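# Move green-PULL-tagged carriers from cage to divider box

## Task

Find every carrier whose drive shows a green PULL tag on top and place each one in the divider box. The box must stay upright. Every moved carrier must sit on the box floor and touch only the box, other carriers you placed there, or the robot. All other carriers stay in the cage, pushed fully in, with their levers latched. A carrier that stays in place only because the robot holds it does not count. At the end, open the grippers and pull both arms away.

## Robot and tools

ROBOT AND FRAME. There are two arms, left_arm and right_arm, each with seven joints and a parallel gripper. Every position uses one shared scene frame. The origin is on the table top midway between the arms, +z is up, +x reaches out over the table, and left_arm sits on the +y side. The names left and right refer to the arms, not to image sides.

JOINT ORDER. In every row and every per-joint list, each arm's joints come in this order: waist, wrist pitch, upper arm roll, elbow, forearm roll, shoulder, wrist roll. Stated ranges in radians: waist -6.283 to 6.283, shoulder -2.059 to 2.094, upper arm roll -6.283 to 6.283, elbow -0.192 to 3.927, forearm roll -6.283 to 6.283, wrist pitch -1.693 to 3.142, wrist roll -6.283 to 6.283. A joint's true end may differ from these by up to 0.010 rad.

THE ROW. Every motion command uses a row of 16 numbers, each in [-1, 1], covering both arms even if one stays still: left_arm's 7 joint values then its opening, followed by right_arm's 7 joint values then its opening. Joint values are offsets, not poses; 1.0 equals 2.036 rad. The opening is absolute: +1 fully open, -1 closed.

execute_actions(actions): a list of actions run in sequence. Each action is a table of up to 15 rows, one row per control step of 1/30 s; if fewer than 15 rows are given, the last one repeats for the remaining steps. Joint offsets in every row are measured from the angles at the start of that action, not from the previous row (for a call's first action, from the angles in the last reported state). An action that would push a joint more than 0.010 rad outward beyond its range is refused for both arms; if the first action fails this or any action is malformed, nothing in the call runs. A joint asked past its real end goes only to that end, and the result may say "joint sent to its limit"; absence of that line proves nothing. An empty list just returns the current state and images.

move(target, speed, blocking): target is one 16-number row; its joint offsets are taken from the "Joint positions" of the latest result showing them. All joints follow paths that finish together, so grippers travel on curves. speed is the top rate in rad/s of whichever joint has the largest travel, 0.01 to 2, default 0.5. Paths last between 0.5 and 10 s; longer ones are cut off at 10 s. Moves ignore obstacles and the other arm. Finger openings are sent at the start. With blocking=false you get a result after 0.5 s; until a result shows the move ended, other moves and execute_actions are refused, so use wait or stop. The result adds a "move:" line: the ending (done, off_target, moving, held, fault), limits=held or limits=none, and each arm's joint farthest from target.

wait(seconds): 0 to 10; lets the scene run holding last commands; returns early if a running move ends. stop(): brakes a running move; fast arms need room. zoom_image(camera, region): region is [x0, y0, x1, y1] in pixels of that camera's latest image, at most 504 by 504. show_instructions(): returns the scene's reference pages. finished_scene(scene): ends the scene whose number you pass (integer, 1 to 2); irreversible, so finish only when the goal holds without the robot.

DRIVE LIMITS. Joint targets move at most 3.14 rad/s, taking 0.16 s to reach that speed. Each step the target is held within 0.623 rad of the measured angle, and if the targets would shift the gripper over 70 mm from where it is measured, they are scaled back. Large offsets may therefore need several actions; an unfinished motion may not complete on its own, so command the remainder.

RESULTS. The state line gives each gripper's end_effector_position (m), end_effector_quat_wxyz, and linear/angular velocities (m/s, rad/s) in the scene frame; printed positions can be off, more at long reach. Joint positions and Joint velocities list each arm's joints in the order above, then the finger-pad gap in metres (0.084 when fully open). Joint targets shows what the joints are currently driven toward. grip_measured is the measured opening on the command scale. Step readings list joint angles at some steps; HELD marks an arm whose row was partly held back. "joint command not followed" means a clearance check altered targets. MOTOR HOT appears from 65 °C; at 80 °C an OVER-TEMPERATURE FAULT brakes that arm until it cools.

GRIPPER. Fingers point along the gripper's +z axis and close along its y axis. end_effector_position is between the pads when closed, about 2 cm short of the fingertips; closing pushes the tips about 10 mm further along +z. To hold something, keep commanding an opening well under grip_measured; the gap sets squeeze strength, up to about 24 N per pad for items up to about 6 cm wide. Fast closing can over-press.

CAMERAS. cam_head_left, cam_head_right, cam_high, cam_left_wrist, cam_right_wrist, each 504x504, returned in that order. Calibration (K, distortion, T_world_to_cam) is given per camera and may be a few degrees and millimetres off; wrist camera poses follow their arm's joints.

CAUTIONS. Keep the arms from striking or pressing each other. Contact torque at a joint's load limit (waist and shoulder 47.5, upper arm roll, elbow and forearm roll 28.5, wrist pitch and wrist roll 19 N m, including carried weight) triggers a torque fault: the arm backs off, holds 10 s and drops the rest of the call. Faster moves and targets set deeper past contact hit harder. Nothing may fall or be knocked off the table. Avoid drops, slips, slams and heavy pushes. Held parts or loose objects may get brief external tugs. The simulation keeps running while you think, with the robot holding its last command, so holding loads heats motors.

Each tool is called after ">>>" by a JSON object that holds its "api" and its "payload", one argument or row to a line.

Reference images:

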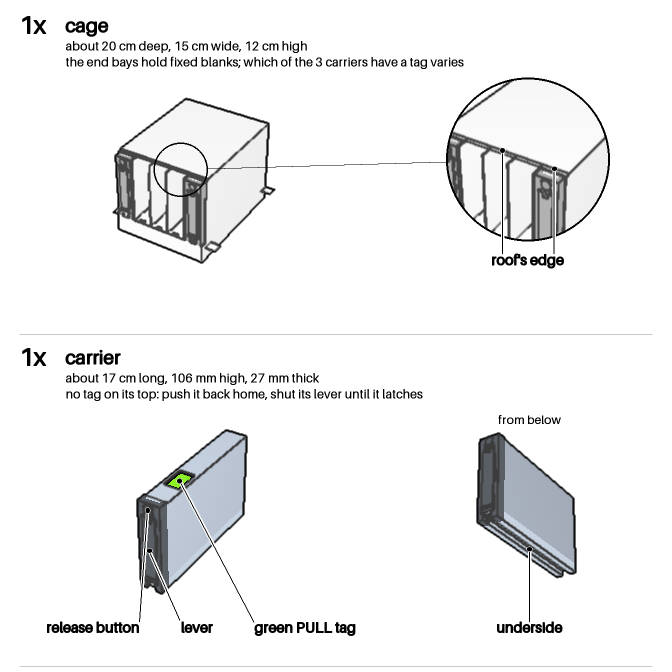

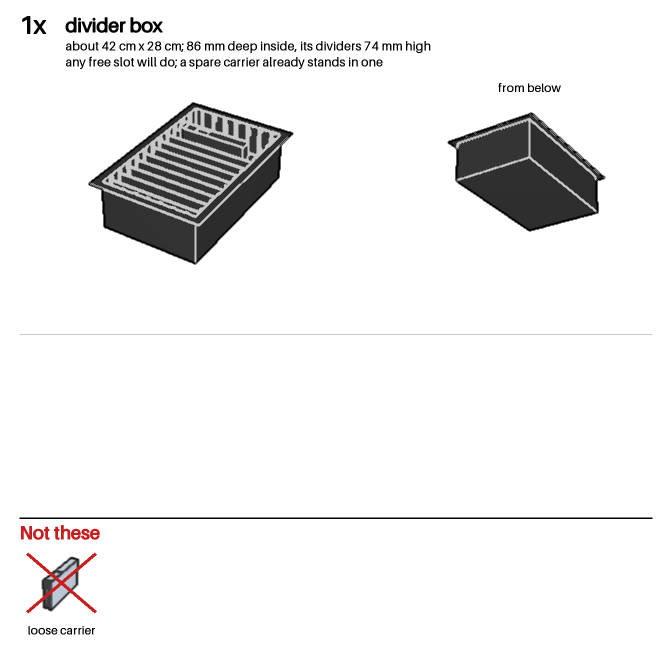

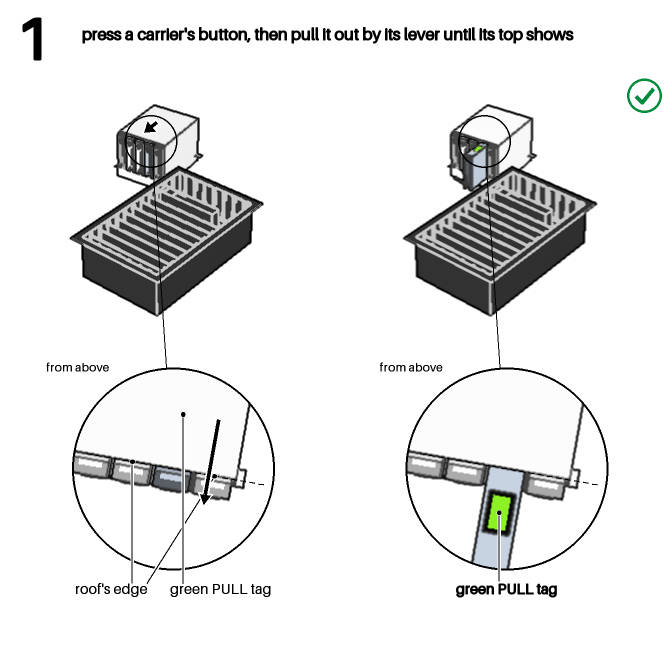

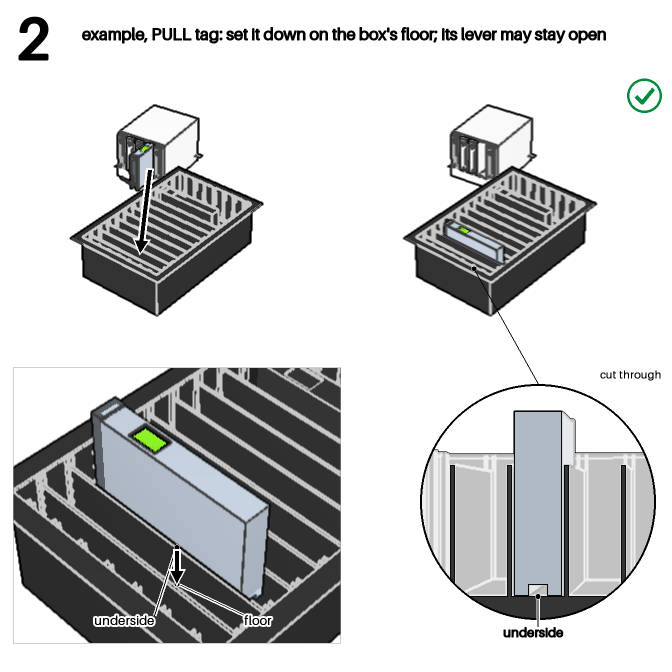

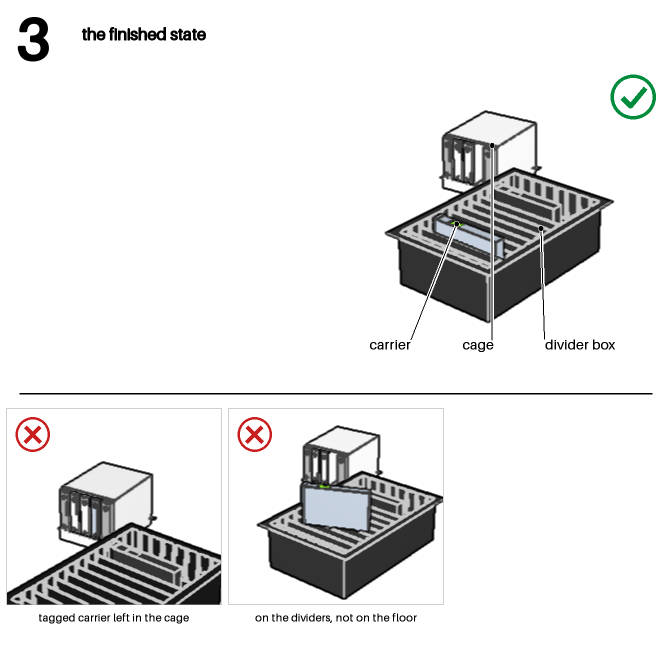

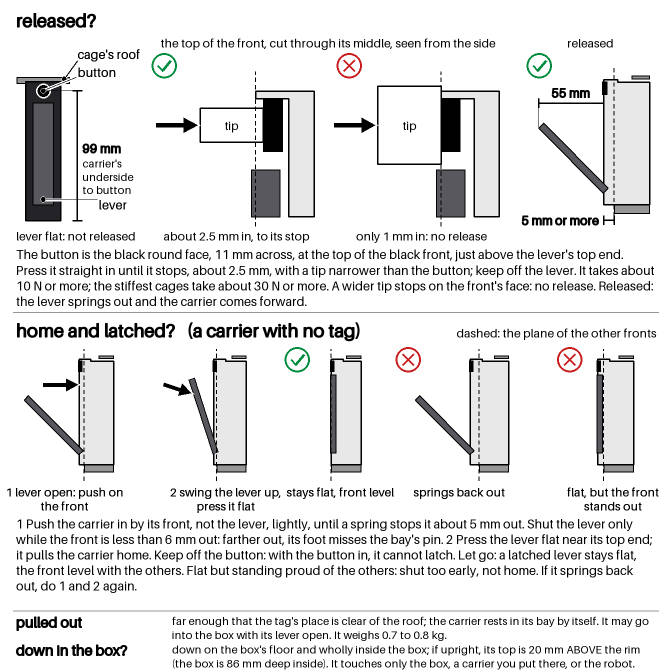

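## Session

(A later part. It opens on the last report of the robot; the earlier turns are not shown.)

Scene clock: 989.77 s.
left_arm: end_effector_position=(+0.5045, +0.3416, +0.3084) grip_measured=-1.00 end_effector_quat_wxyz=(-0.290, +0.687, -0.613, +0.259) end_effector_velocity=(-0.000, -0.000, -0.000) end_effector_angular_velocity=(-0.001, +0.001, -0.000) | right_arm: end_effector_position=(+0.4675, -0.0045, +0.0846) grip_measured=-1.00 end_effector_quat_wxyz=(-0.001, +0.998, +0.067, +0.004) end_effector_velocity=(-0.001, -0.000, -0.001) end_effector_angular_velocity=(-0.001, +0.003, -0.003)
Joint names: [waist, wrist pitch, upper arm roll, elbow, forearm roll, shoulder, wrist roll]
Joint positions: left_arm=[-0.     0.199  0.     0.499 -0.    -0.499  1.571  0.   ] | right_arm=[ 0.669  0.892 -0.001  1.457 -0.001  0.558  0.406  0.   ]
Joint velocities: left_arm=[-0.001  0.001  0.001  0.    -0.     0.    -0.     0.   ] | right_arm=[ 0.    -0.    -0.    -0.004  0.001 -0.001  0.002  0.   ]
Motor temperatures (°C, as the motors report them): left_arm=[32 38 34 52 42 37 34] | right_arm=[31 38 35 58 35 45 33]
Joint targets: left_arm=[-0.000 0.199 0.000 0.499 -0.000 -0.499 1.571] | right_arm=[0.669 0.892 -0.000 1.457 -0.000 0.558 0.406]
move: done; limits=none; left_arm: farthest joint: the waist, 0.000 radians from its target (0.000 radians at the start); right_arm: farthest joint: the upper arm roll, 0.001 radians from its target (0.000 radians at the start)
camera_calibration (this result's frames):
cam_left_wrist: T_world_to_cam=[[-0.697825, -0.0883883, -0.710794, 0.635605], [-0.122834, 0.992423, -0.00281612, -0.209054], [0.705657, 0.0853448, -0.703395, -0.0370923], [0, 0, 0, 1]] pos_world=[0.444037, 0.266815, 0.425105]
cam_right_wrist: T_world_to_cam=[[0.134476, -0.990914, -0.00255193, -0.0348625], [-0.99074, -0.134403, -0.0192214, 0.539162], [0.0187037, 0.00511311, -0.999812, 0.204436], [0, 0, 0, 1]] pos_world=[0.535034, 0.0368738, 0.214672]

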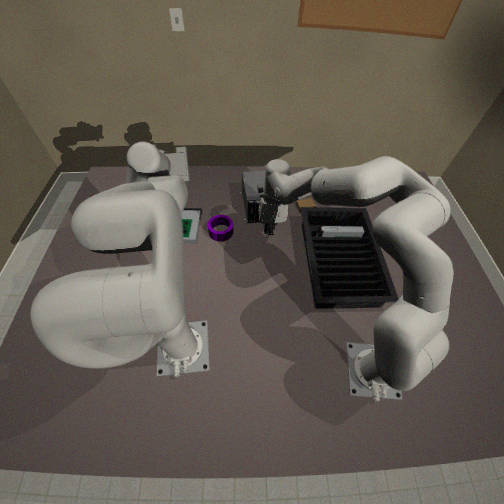

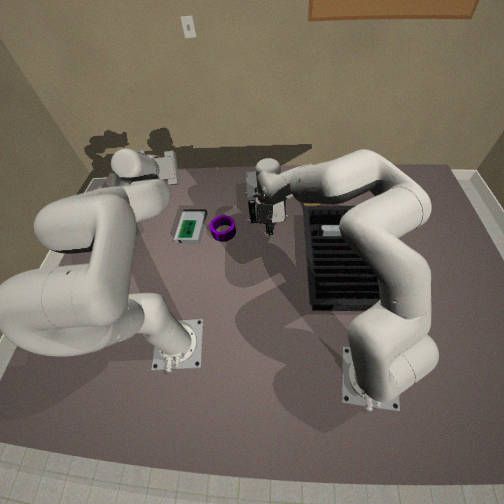

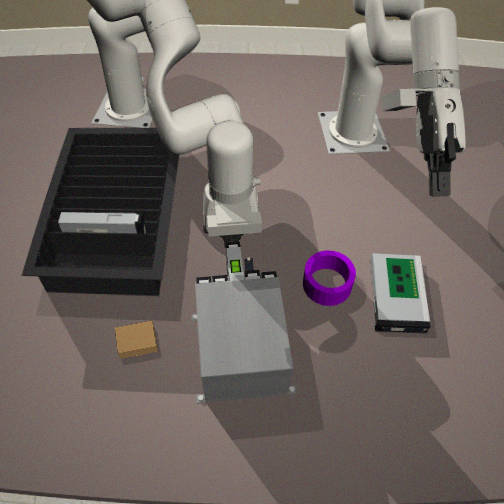

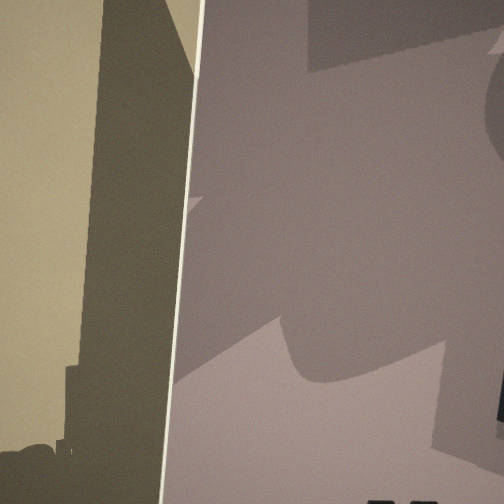

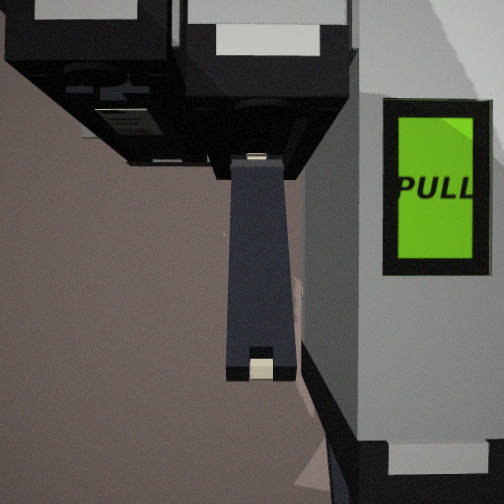

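>>> {"api": "move", "payload": {
  "target": [0,0,0,0,0,0,0,-1, 0.0095,-0.0237,0,-0.0633,0,-0.0381,0.0095,-1],
  "speed": 0.15
}}

>>> {"api": "move", "payload": {
  "target": [0,0,0,0,0,0,0,-1, 0,0.0724,0,0.0291,0,-0.0434,0,-1],
  "speed": 0.25
}}

Scene clock: 1032.33 s.
left_arm: end_effector_position=(+0.5045, +0.3416, +0.3084) grip_measured=-1.00 end_effector_quat_wxyz=(-0.290, +0.687, -0.613, +0.259) end_effector_velocity=(-0.000, +0.000, -0.000) end_effector_angular_velocity=(-0.000, +0.001, +0.001) | right_arm: end_effector_position=(+0.4448, -0.0053, +0.0882) grip_measured=-1.00 end_effector_quat_wxyz=(-0.006, +0.998, +0.067, +0.011) end_effector_velocity=(-0.001, +0.001, -0.000) end_effector_angular_velocity=(-0.001, +0.000, +0.000)
Joint names: [waist, wrist pitch, upper arm roll, elbow, forearm roll, shoulder, wrist roll]
Joint positions: left_arm=[-0.     0.199  0.     0.499 -0.    -0.499  1.571  0.   ] | right_arm=[ 0.688  0.834 -0.001  1.34  -0.     0.48   0.425  0.   ]
Joint velocities: left_arm=[ 0.001  0.001 -0.    -0.    -0.    -0.    -0.     0.   ] | right_arm=[ 0.001 -0.     0.001 -0.002 -0.001 -0.001  0.002  0.   ]
Motor temperatures (°C, as the motors report them): left_arm=[32 38 34 52 42 37 34] | right_arm=[31 37 35 53 35 43 33]
Joint targets: left_arm=[-0.000 0.199 0.000 0.499 -0.000 -0.499 1.571] | right_arm=[0.689 0.844 -0.001 1.329 -0.001 0.480 0.425]
move: off_target (right_arm); limits=none; left_arm: farthest joint: the waist, 0.000 radians from its target (0.000 radians at the start); right_arm: farthest joint: the elbow, 0.012 radians from its target (0.128 radians at the start)
camera_calibration (this result's frames):
cam_left_wrist: T_world_to_cam=[[-0.697825, -0.0883884, -0.710794, 0.635605], [-0.122835, 0.992423, -0.0028161, -0.209054], [0.705657, 0.0853449, -0.703395, -0.0370923], [0, 0, 0, 1]] pos_world=[0.444037, 0.266815, 0.425105]
cam_right_wrist: T_world_to_cam=[[0.134477, -0.990868, -0.00983253, -0.03186], [-0.99036, -0.134062, -0.0348552, 0.517881], [0.0332188, 0.014425, -0.999344, 0.201973], [0, 0, 0, 1]] pos_world=[0.510464, 0.0349457, 0.219578]

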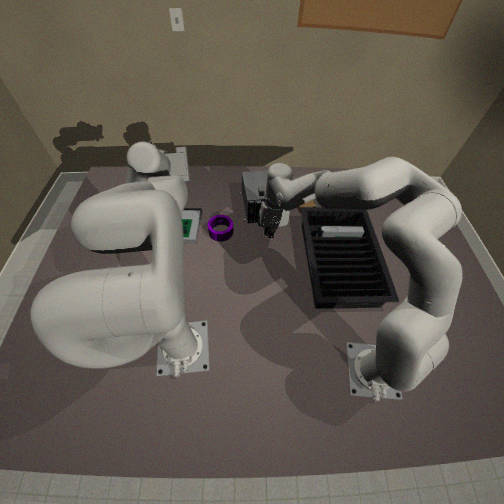

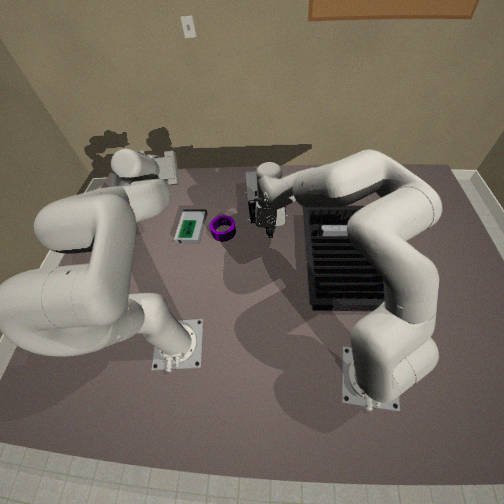

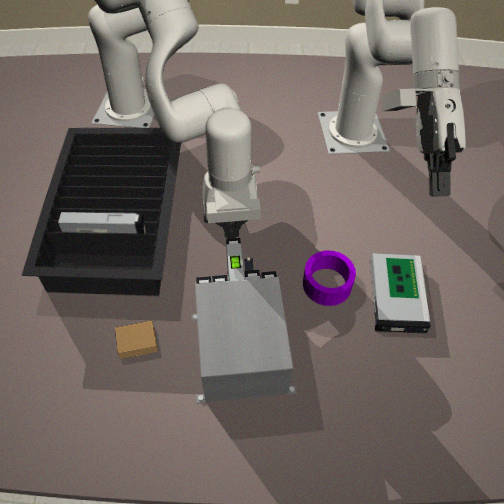

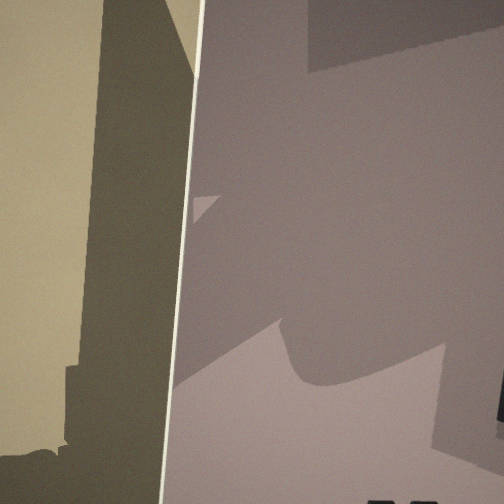

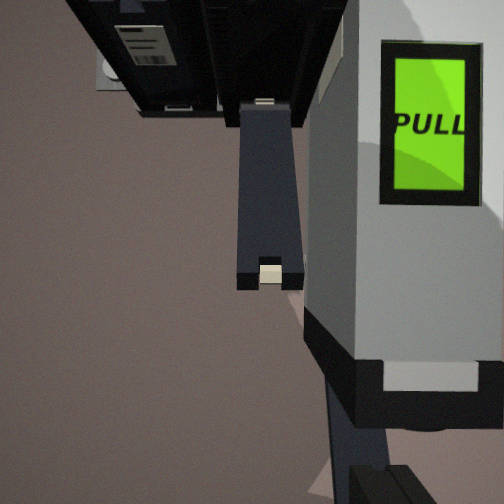

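Scene clock: 1033.47 s.
left_arm: end_effector_position=(+0.5045, +0.3416, +0.3084) grip_measured=-1.00 end_effector_quat_wxyz=(-0.290, +0.687, -0.613, +0.259) end_effector_velocity=(+0.000, -0.000, +0.000) end_effector_angular_velocity=(+0.001, -0.001, -0.001) | right_arm: end_effector_position=(+0.4442, -0.0056, +0.1503) grip_measured=-1.00 end_effector_quat_wxyz=(-0.006, +0.998, +0.067, +0.011) end_effector_velocity=(+0.002, +0.000, +0.004) end_effector_angular_velocity=(+0.002, -0.006, -0.001)
Joint names: [waist, wrist pitch, upper arm roll, elbow, forearm roll, shoulder, wrist roll]
Joint positions: left_arm=[-0.     0.199  0.     0.499 -0.    -0.499  1.571  0.   ] | right_arm=[ 0.689  0.982 -0.001  1.399 -0.     0.393  0.425  0.   ]
Joint velocities: left_arm=[-0.    -0.    -0.001  0.    -0.    -0.     0.     0.   ] | right_arm=[-0.001  0.001 -0.     0.004 -0.001 -0.004  0.001  0.   ]
Motor temperatures (°C, as the motors report them): left_arm=[32 38 34 52 42 37 34] | right_arm=[31 37 35 53 35 43 33]
Joint targets: left_arm=[-0.000 0.199 0.000 0.499 -0.000 -0.499 1.571] | right_arm=[0.688 0.982 -0.001 1.399 -0.000 0.392 0.425]
move: done; limits=none; left_arm: farthest joint: the waist, 0.000 radians from its target (0.000 radians at the start); right_arm: farthest joint: the waist, 0.001 radians from its target (0.000 radians at the start)
camera_calibration (this result's frames):
cam_left_wrist: T_world_to_cam=[[-0.697825, -0.0883883, -0.710794, 0.635605], [-0.122834, 0.992423, -0.00281608, -0.209054], [0.705657, 0.0853448, -0.703395, -0.0370923], [0, 0, 0, 1]] pos_world=[0.444037, 0.266815, 0.425105]
cam_right_wrist: T_world_to_cam=[[0.134444, -0.990874, -0.0096847, -0.0315179], [-0.990376, -0.13404, -0.0344689, 0.519348], [0.0328562, 0.0142256, -0.999359, 0.264269], [0, 0, 0, 1]] pos_world=[0.509904, 0.0346235, 0.281696]

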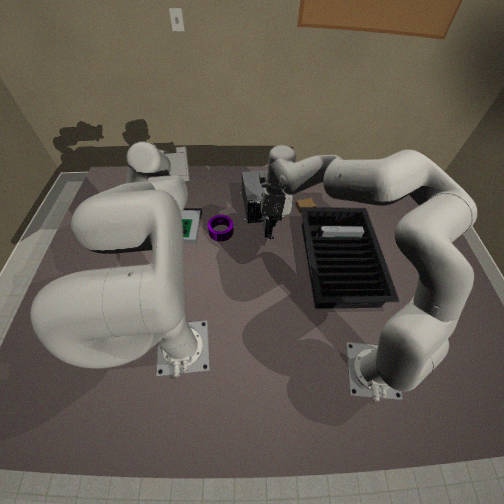

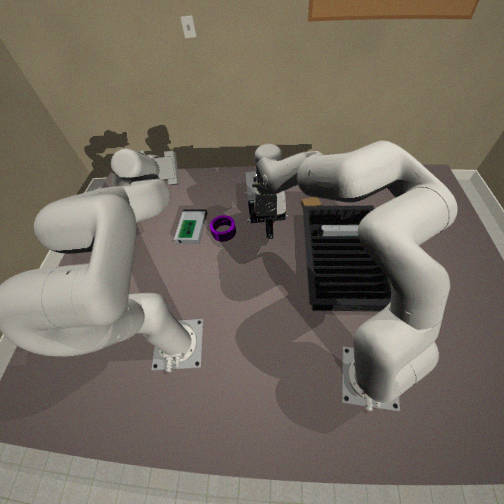

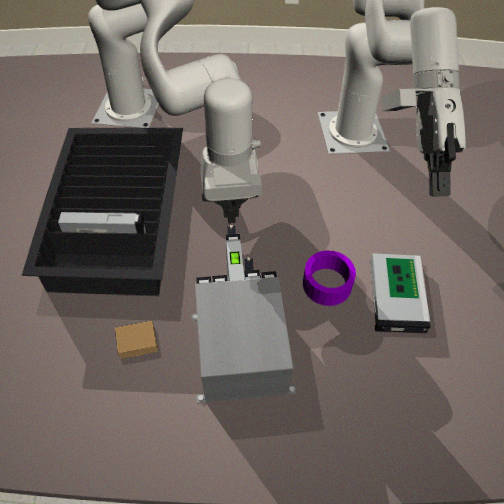

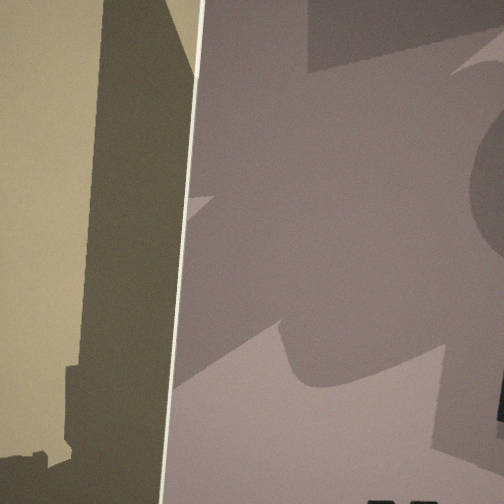

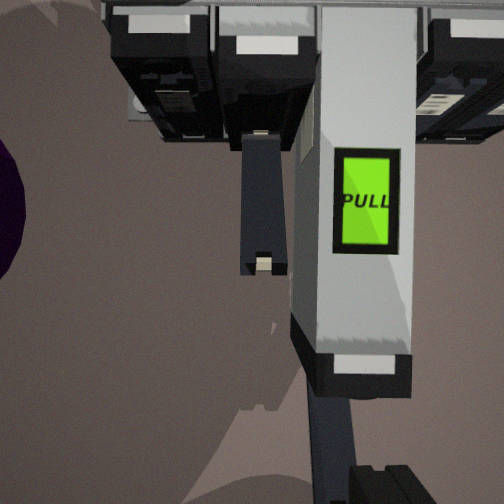

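>>> {"api": "execute_actions", "payload": {
  "actions": []
}}

Scene clock: 1057.13 s.
left_arm: end_effector_position=(+0.5045, +0.3416, +0.3084) grip_measured=-1.00 end_effector_quat_wxyz=(-0.290, +0.687, -0.613, +0.259) end_effector_velocity=(-0.000, -0.000, -0.000) end_effector_angular_velocity=(-0.001, +0.001, -0.000) | right_arm: end_effector_position=(+0.4443, -0.0056, +0.1507) grip_measured=-1.00 end_effector_quat_wxyz=(-0.006, +0.998, +0.067, +0.011) end_effector_velocity=(-0.000, +0.001, +0.000) end_effector_angular_velocity=(+0.000, -0.001, +0.002)
Joint names: [waist, wrist pitch, upper arm roll, elbow, forearm roll, shoulder, wrist roll]
Joint positions: left_arm=[-0.     0.199  0.     0.499 -0.    -0.499  1.571  0.   ] | right_arm=[ 0.688  0.982 -0.001  1.399 -0.     0.392  0.425  0.   ]
Joint velocities: left_arm=[-0.002  0.002  0.001  0.     0.    -0.    -0.001  0.   ] | right_arm=[ 0.001 -0.001  0.    -0.     0.     0.    -0.001  0.   ]
Motor temperatures (°C, as the motors report them): left_arm=[32 38 34 52 42 37 34] | right_arm=[31 37 35 57 35 43 33]
Joint targets: left_arm=[-0.000 0.199 0.000 0.499 -0.000 -0.499 1.571] | right_arm=[0.688 0.982 -0.001 1.399 -0.000 0.392 0.425]
camera_calibration (this result's frames):
cam_left_wrist: T_world_to_cam=[[-0.697825, -0.0883886, -0.710794, 0.635605], [-0.122835, 0.992423, -0.0028163, -0.209054], [0.705657, 0.0853449, -0.703395, -0.0370923], [0, 0, 0, 1]] pos_world=[0.444037, 0.266815, 0.425105]
cam_right_wrist: T_world_to_cam=[[0.134397, -0.990878, -0.00992689, -0.0314322], [-0.990365, -0.133977, -0.0350358, 0.519575], [0.0333863, 0.01454, -0.999337, 0.264414], [0, 0, 0, 1]] pos_world=[0.509966, 0.034621, 0.282131]

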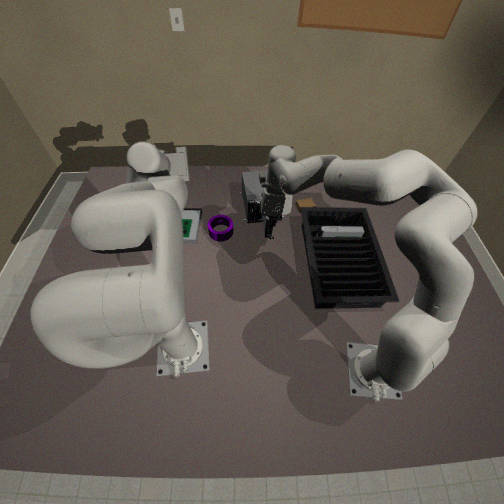

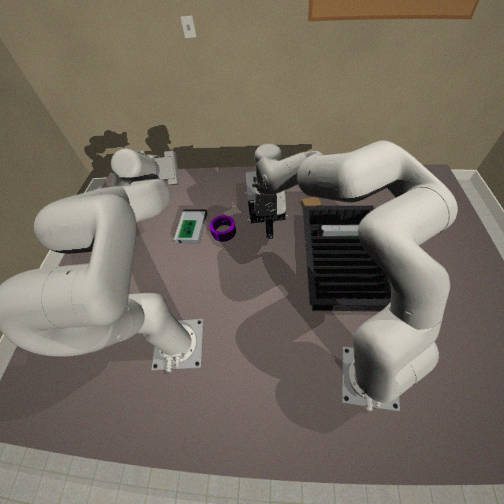

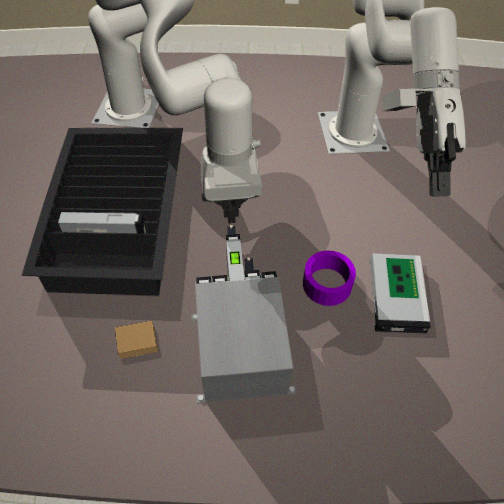

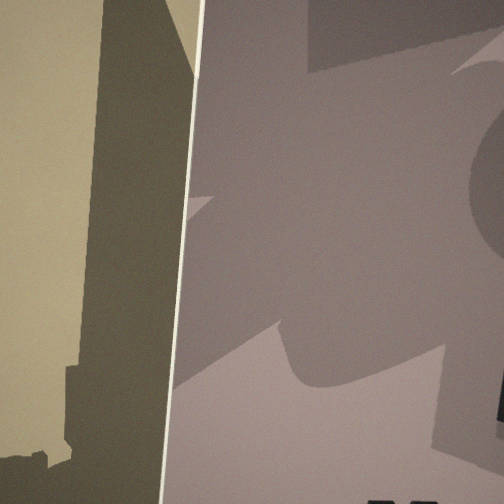

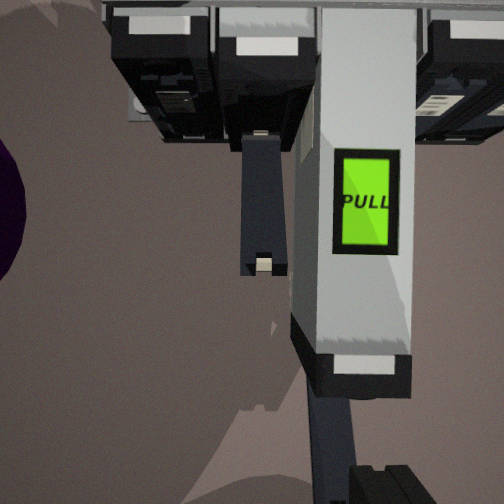

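>>> {"api": "move", "payload": {
  "target": [0,0,0,0,0,0,0,-1,-0.0289,0.0981,0,0.2466,0,0.1592,-0.0288,0.19],
  "speed": 0.6
}}

Scene clock: 1090.30 s.
left_arm: end_effector_position=(+0.5045, +0.3416, +0.3084) grip_measured=-1.00 end_effector_quat_wxyz=(-0.290, +0.687, -0.613, +0.259) end_effector_velocity=(+0.000, +0.001, +0.000) end_effector_angular_velocity=(-0.001, -0.001, +0.002) | right_arm: end_effector_position=(+0.5329, +0.0045, +0.1453) grip_measured=+0.18 end_effector_quat_wxyz=(-0.000, +0.998, +0.066, +0.002) end_effector_velocity=(+0.001, -0.001, -0.000) end_effector_angular_velocity=(-0.001, +0.001, -0.002)
Joint names: [waist, wrist pitch, upper arm roll, elbow, forearm roll, shoulder, wrist roll]
Joint positions: left_arm=[-0.     0.199  0.     0.499 -0.    -0.499  1.571  0.   ] | right_arm=[ 0.63   1.181 -0.001  1.901 -0.     0.716  0.367  0.052]
Joint velocities: left_arm=[ 0.    -0.001  0.001  0.001 -0.     0.    -0.001  0.   ] | right_arm=[-0.001  0.002 -0.     0.003 -0.     0.002  0.    -0.   ]
Motor temperatures (°C, as the motors report them): left_arm=[32 38 34 53 42 37 34] | right_arm=[31 37 34 59 35 44 33]
Joint targets: left_arm=[-0.000 0.199 0.000 0.499 -0.000 -0.499 1.571] | right_arm=[0.630 1.181 -0.001 1.901 -0.000 0.716 0.367]
move: done; limits=none; left_arm: farthest joint: the waist, 0.000 radians from its target (0.000 radians at the start); right_arm: farthest joint: the waist, 0.001 radians from its target (0.059 radians at the start)
camera_calibration (this result's frames):
cam_left_wrist: T_world_to_cam=[[-0.697825, -0.0883887, -0.710794, 0.635605], [-0.122835, 0.992423, -0.00281629, -0.209054], [0.705657, 0.0853449, -0.703395, -0.0370923], [0, 0, 0, 1]] pos_world=[0.444037, 0.266816, 0.425105]
cam_right_wrist: T_world_to_cam=[[0.134192, -0.990955, -0.000579419, -0.0347209], [-0.99084, -0.134167, -0.0153571, 0.605829], [0.0151404, 0.0026349, -0.999882, 0.265785], [0, 0, 0, 1]] pos_world=[0.600915, 0.0461751, 0.275038]

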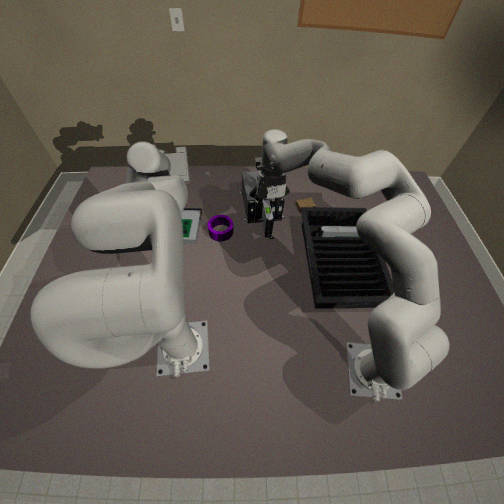

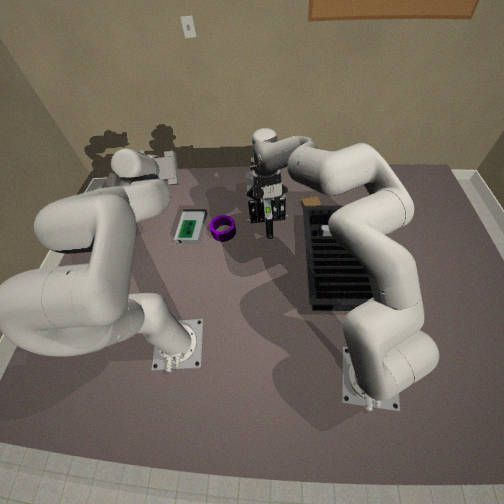

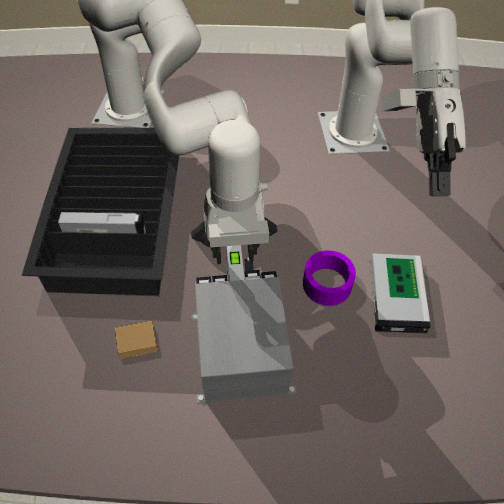

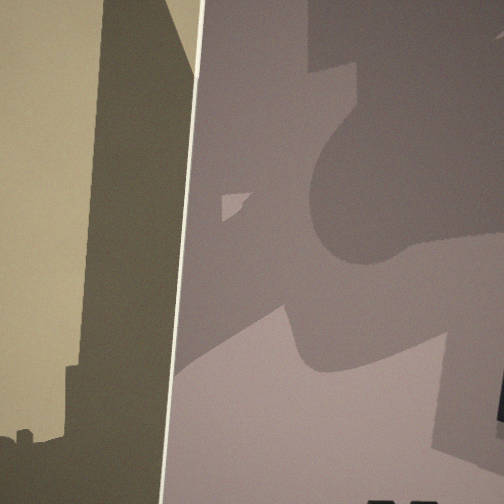

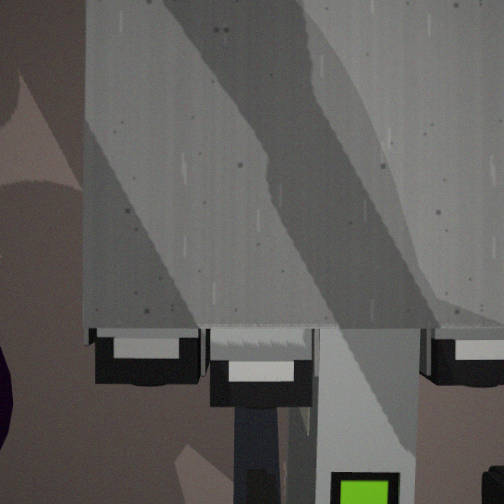

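>>> {"api": "move", "payload": {
  "target": [0,0,0,0,0,0,0,-1,0,-0.0435,0,-0.0238,0,0.0197,0,0.19],
  "speed": 0.15
}}

>>> {"api": "zoom_image", "payload": {
  "camera": "cam_high",
  "region": [170, 180, 310, 320]
}}

Scene clock: 1096.23 s.
left_arm: end_effector_position=(+0.5045, +0.3416, +0.3084) grip_measured=-1.00 end_effector_quat_wxyz=(-0.290, +0.687, -0.613, +0.259) end_effector_velocity=(+0.000, +0.000, +0.000) end_effector_angular_velocity=(+0.002, -0.000, -0.001) | right_arm: end_effector_position=(+0.5338, +0.0049, +0.1059) grip_measured=+0.18 end_effector_quat_wxyz=(-0.000, +0.998, +0.067, +0.002) end_effector_velocity=(-0.002, +0.000, -0.004) end_effector_angular_velocity=(-0.003, +0.005, +0.003)
Joint names: [waist, wrist pitch, upper arm roll, elbow, forearm roll, shoulder, wrist roll]
Joint positions: left_arm=[-0.     0.199  0.     0.499 -0.    -0.499  1.571  0.   ] | right_arm=[ 0.63   1.093 -0.001  1.853 -0.     0.756  0.367  0.052]
Joint velocities: left_arm=[ 0.    -0.001 -0.     0.    -0.     0.     0.002  0.   ] | right_arm=[ 0.002 -0.002  0.    -0.005 -0.001  0.003 -0.001 -0.   ]
Motor temperatures (°C, as the motors report them): left_arm=[32 38 34 53 42 37 34] | right_arm=[31 37 34 59 35 44 33]
Joint targets: left_arm=[-0.000 0.199 0.000 0.499 -0.000 -0.499 1.571] | right_arm=[0.630 1.093 -0.001 1.852 -0.000 0.756 0.367]
move: done; limits=none; left_arm: farthest joint: the waist, 0.000 radians from its target (0.000 radians at the start); right_arm: farthest joint: the shoulder, 0.001 radians from its target (0.040 radians at the start)
camera_calibration (this result's frames):
cam_left_wrist: T_world_to_cam=[[-0.697825, -0.0883887, -0.710794, 0.635605], [-0.122835, 0.992423, -0.00281626, -0.209054], [0.705657, 0.085345, -0.703395, -0.0370923], [0, 0, 0, 1]] pos_world=[0.444037, 0.266816, 0.425105]
cam_right_wrist: T_world_to_cam=[[0.134241, -0.990948, -0.000778575, -0.0343867], [-0.990825, -0.134212, -0.0158883, 0.606237], [0.01564, 0.0029043, -0.999873, 0.226022], [0, 0, 0, 1]] pos_world=[0.601756, 0.0466325, 0.235599]

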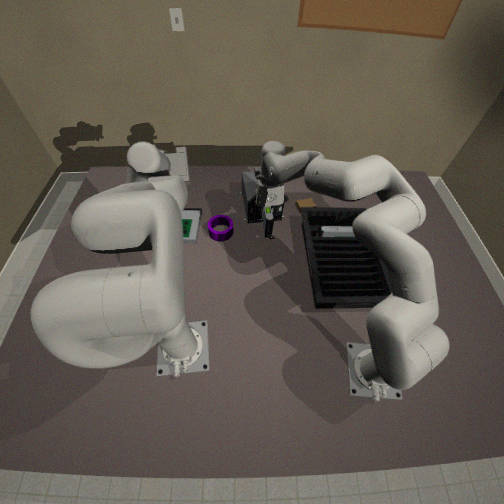

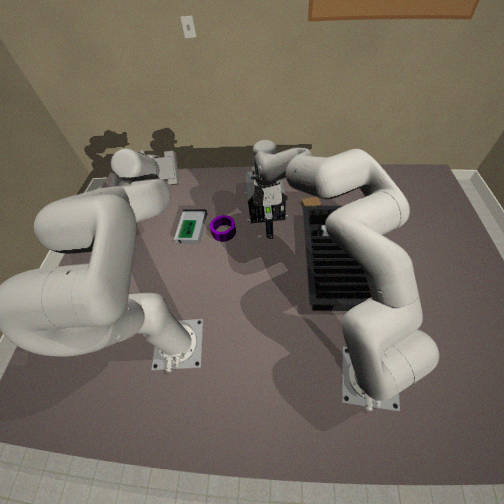

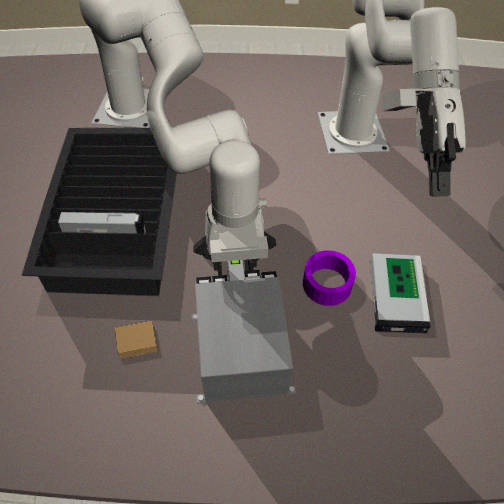

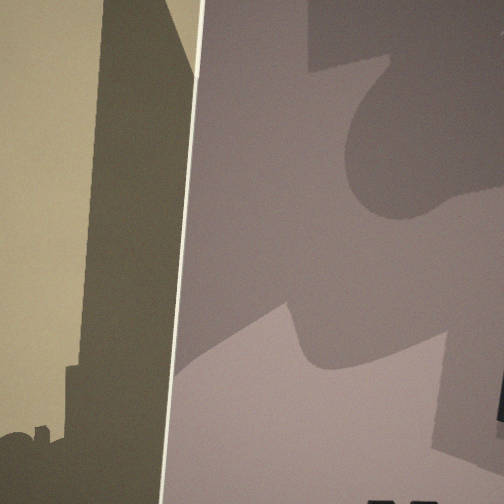

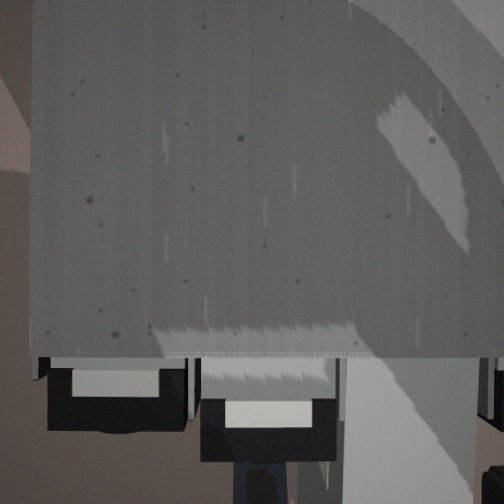

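Region (170, 180, 310, 320) of cam_high's 504x504 image, scaled by 3.600, with more detail than that image has.

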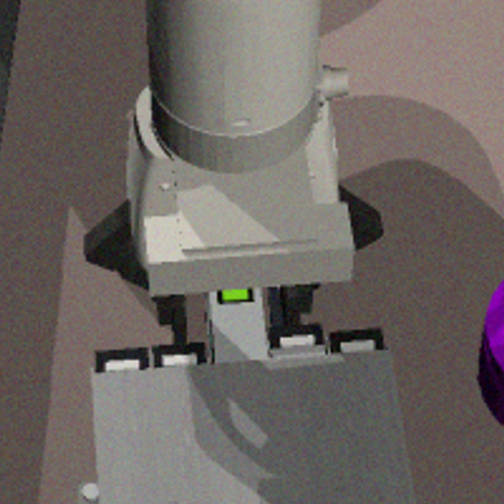

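>>> {"api": "execute_actions", "payload": {
  "actions": [
    [[0,0,0,0,0,0,0,-1,0,0,0,0,0,0,0,0.0],[0,0,0,0,0,0,0,-1,0,0,0,0,0,0,0,-0.1],[0,0,0,0,0,0,0,-1,0,0,0,0,0,0,0,-0.2],[0,0,0,0,0,0,0,-1,0,0,0,0,0,0,0,-0.3],[0,0,0,0,0,0,0,-1,0,0,0,0,0,0,0,-0.36],[0,0,0,0,0,0,0,-1,0,0,0,0,0,0,0,-0.42],[0,0,0,0,0,0,0,-1,0,0,0,0,0,0,0,-0.5],[0,0,0,0,0,0,0,-1,0,0,0,0,0,0,0,-0.58],[0,0,0,0,0,0,0,-1,0,0,0,0,0,0,0,-0.66],[0,0,0,0,0,0,0,-1,0,0,0,0,0,0,0,-0.74],[0,0,0,0,0,0,0,-1,0,0,0,0,0,0,0,-0.82],[0,0,0,0,0,0,0,-1,0,0,0,0,0,0,0,-0.9],[0,0,0,0,0,0,0,-1,0,0,0,0,0,0,0,-1]]
  ]
}}

Scene clock: 1101.57 s.
left_arm: end_effector_position=(+0.5045, +0.3416, +0.3084) grip_measured=-1.00 end_effector_quat_wxyz=(-0.290, +0.687, -0.613, +0.259) end_effector_velocity=(+0.000, -0.000, +0.000) end_effector_angular_velocity=(+0.000, -0.000, -0.000) | right_arm: end_effector_position=(+0.5338, +0.0049, +0.1059) grip_measured=-0.40 end_effector_quat_wxyz=(-0.001, +0.998, +0.066, +0.002) end_effector_velocity=(-0.001, +0.002, +0.000) end_effector_angular_velocity=(+0.000, -0.001, +0.002)
Joint names: [waist, wrist pitch, upper arm roll, elbow, forearm roll, shoulder, wrist roll]
Joint positions: left_arm=[-0.     0.199  0.     0.499 -0.    -0.499  1.571  0.   ] | right_arm=[ 0.63   1.093 -0.001  1.853 -0.     0.755  0.367  0.027]
Joint velocities: left_arm=[-0.    -0.     0.     0.    -0.     0.     0.001  0.   ] | right_arm=[ 0.003 -0.     0.     0.001 -0.     0.     0.001  0.   ]
Motor temperatures (°C, as the motors report them): left_arm=[32 38 34 53 42 37 34] | right_arm=[31 37 34 59 35 45 33]
Joint targets: left_arm=[-0.000 0.199 0.000 0.499 -0.000 -0.499 1.571] | right_arm=[0.630 1.093 -0.001 1.853 -0.000 0.756 0.367]
Step readings (joint positions):
0: left_arm=[-0.000 0.199 0.000 0.499 -0.000 -0.499 1.571] | right_arm=[0.630 1.093 -0.001 1.852 -0.000 0.756 0.367]
1: left_arm=[-0.000 0.199 0.000 0.499 -0.000 -0.499 1.571] | right_arm=[0.630 1.093 -0.001 1.852 -0.000 0.756 0.367]
2: left_arm=[-0.000 0.199 0.000 0.499 -0.000 -0.499 1.571] | right_arm=[0.630 1.093 -0.001 1.852 -0.000 0.756 0.367]
4: left_arm=[-0.000 0.199 0.000 0.499 -0.000 -0.499 1.571] | right_arm=[0.630 1.093 -0.001 1.852 -0.000 0.756 0.367]
8: left_arm=[-0.000 0.199 0.000 0.499 -0.000 -0.499 1.571] | right_arm=[0.630 1.093 -0.001 1.853 -0.000 0.755 0.367]
15: Joint positions above
camera_calibration (this result's frames):
cam_left_wrist: T_world_to_cam=[[-0.697825, -0.0883888, -0.710794, 0.635605], [-0.122835, 0.992423, -0.00281634, -0.209054], [0.705657, 0.085345, -0.703395, -0.0370923], [0, 0, 0, 1]] pos_world=[0.444037, 0.266816, 0.425105]
cam_right_wrist: T_world_to_cam=[[0.134095, -0.990968, -0.000913744, -0.0342876], [-0.990847, -0.134064, -0.0157856, 0.606214], [0.0155205, 0.00302214, -0.999875, 0.226114], [0, 0, 0, 1]] pos_world=[0.601754, 0.04661, 0.235624]

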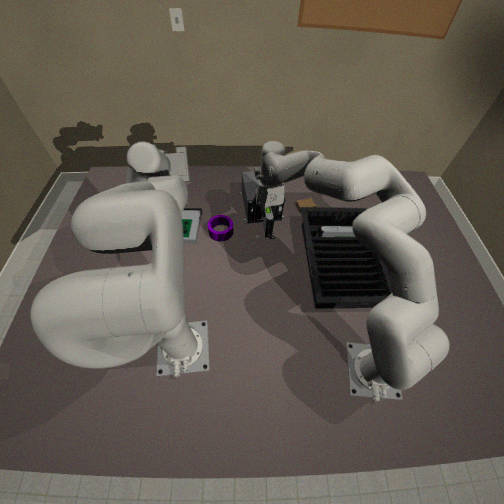

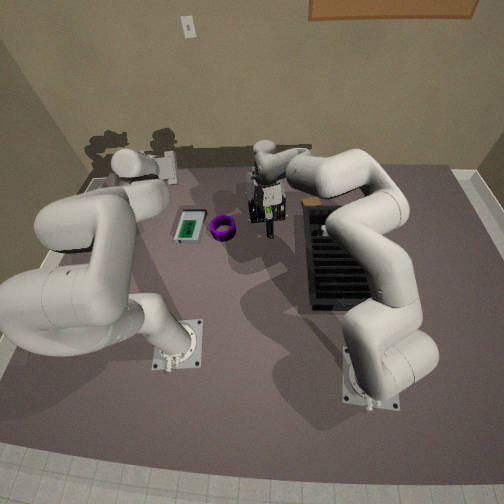

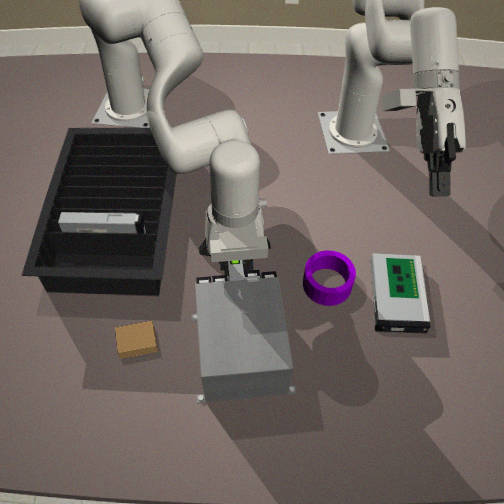

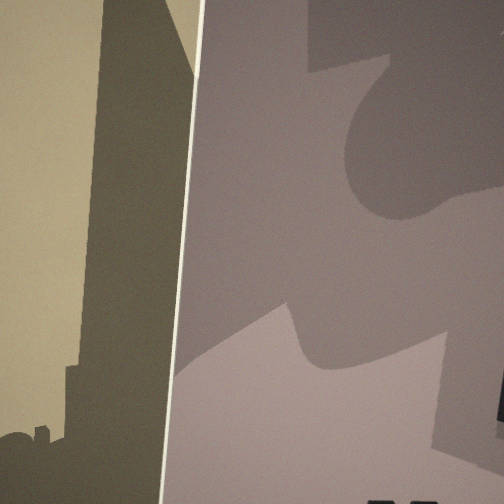

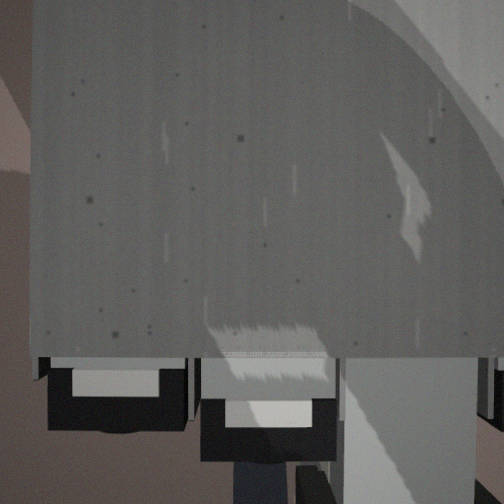

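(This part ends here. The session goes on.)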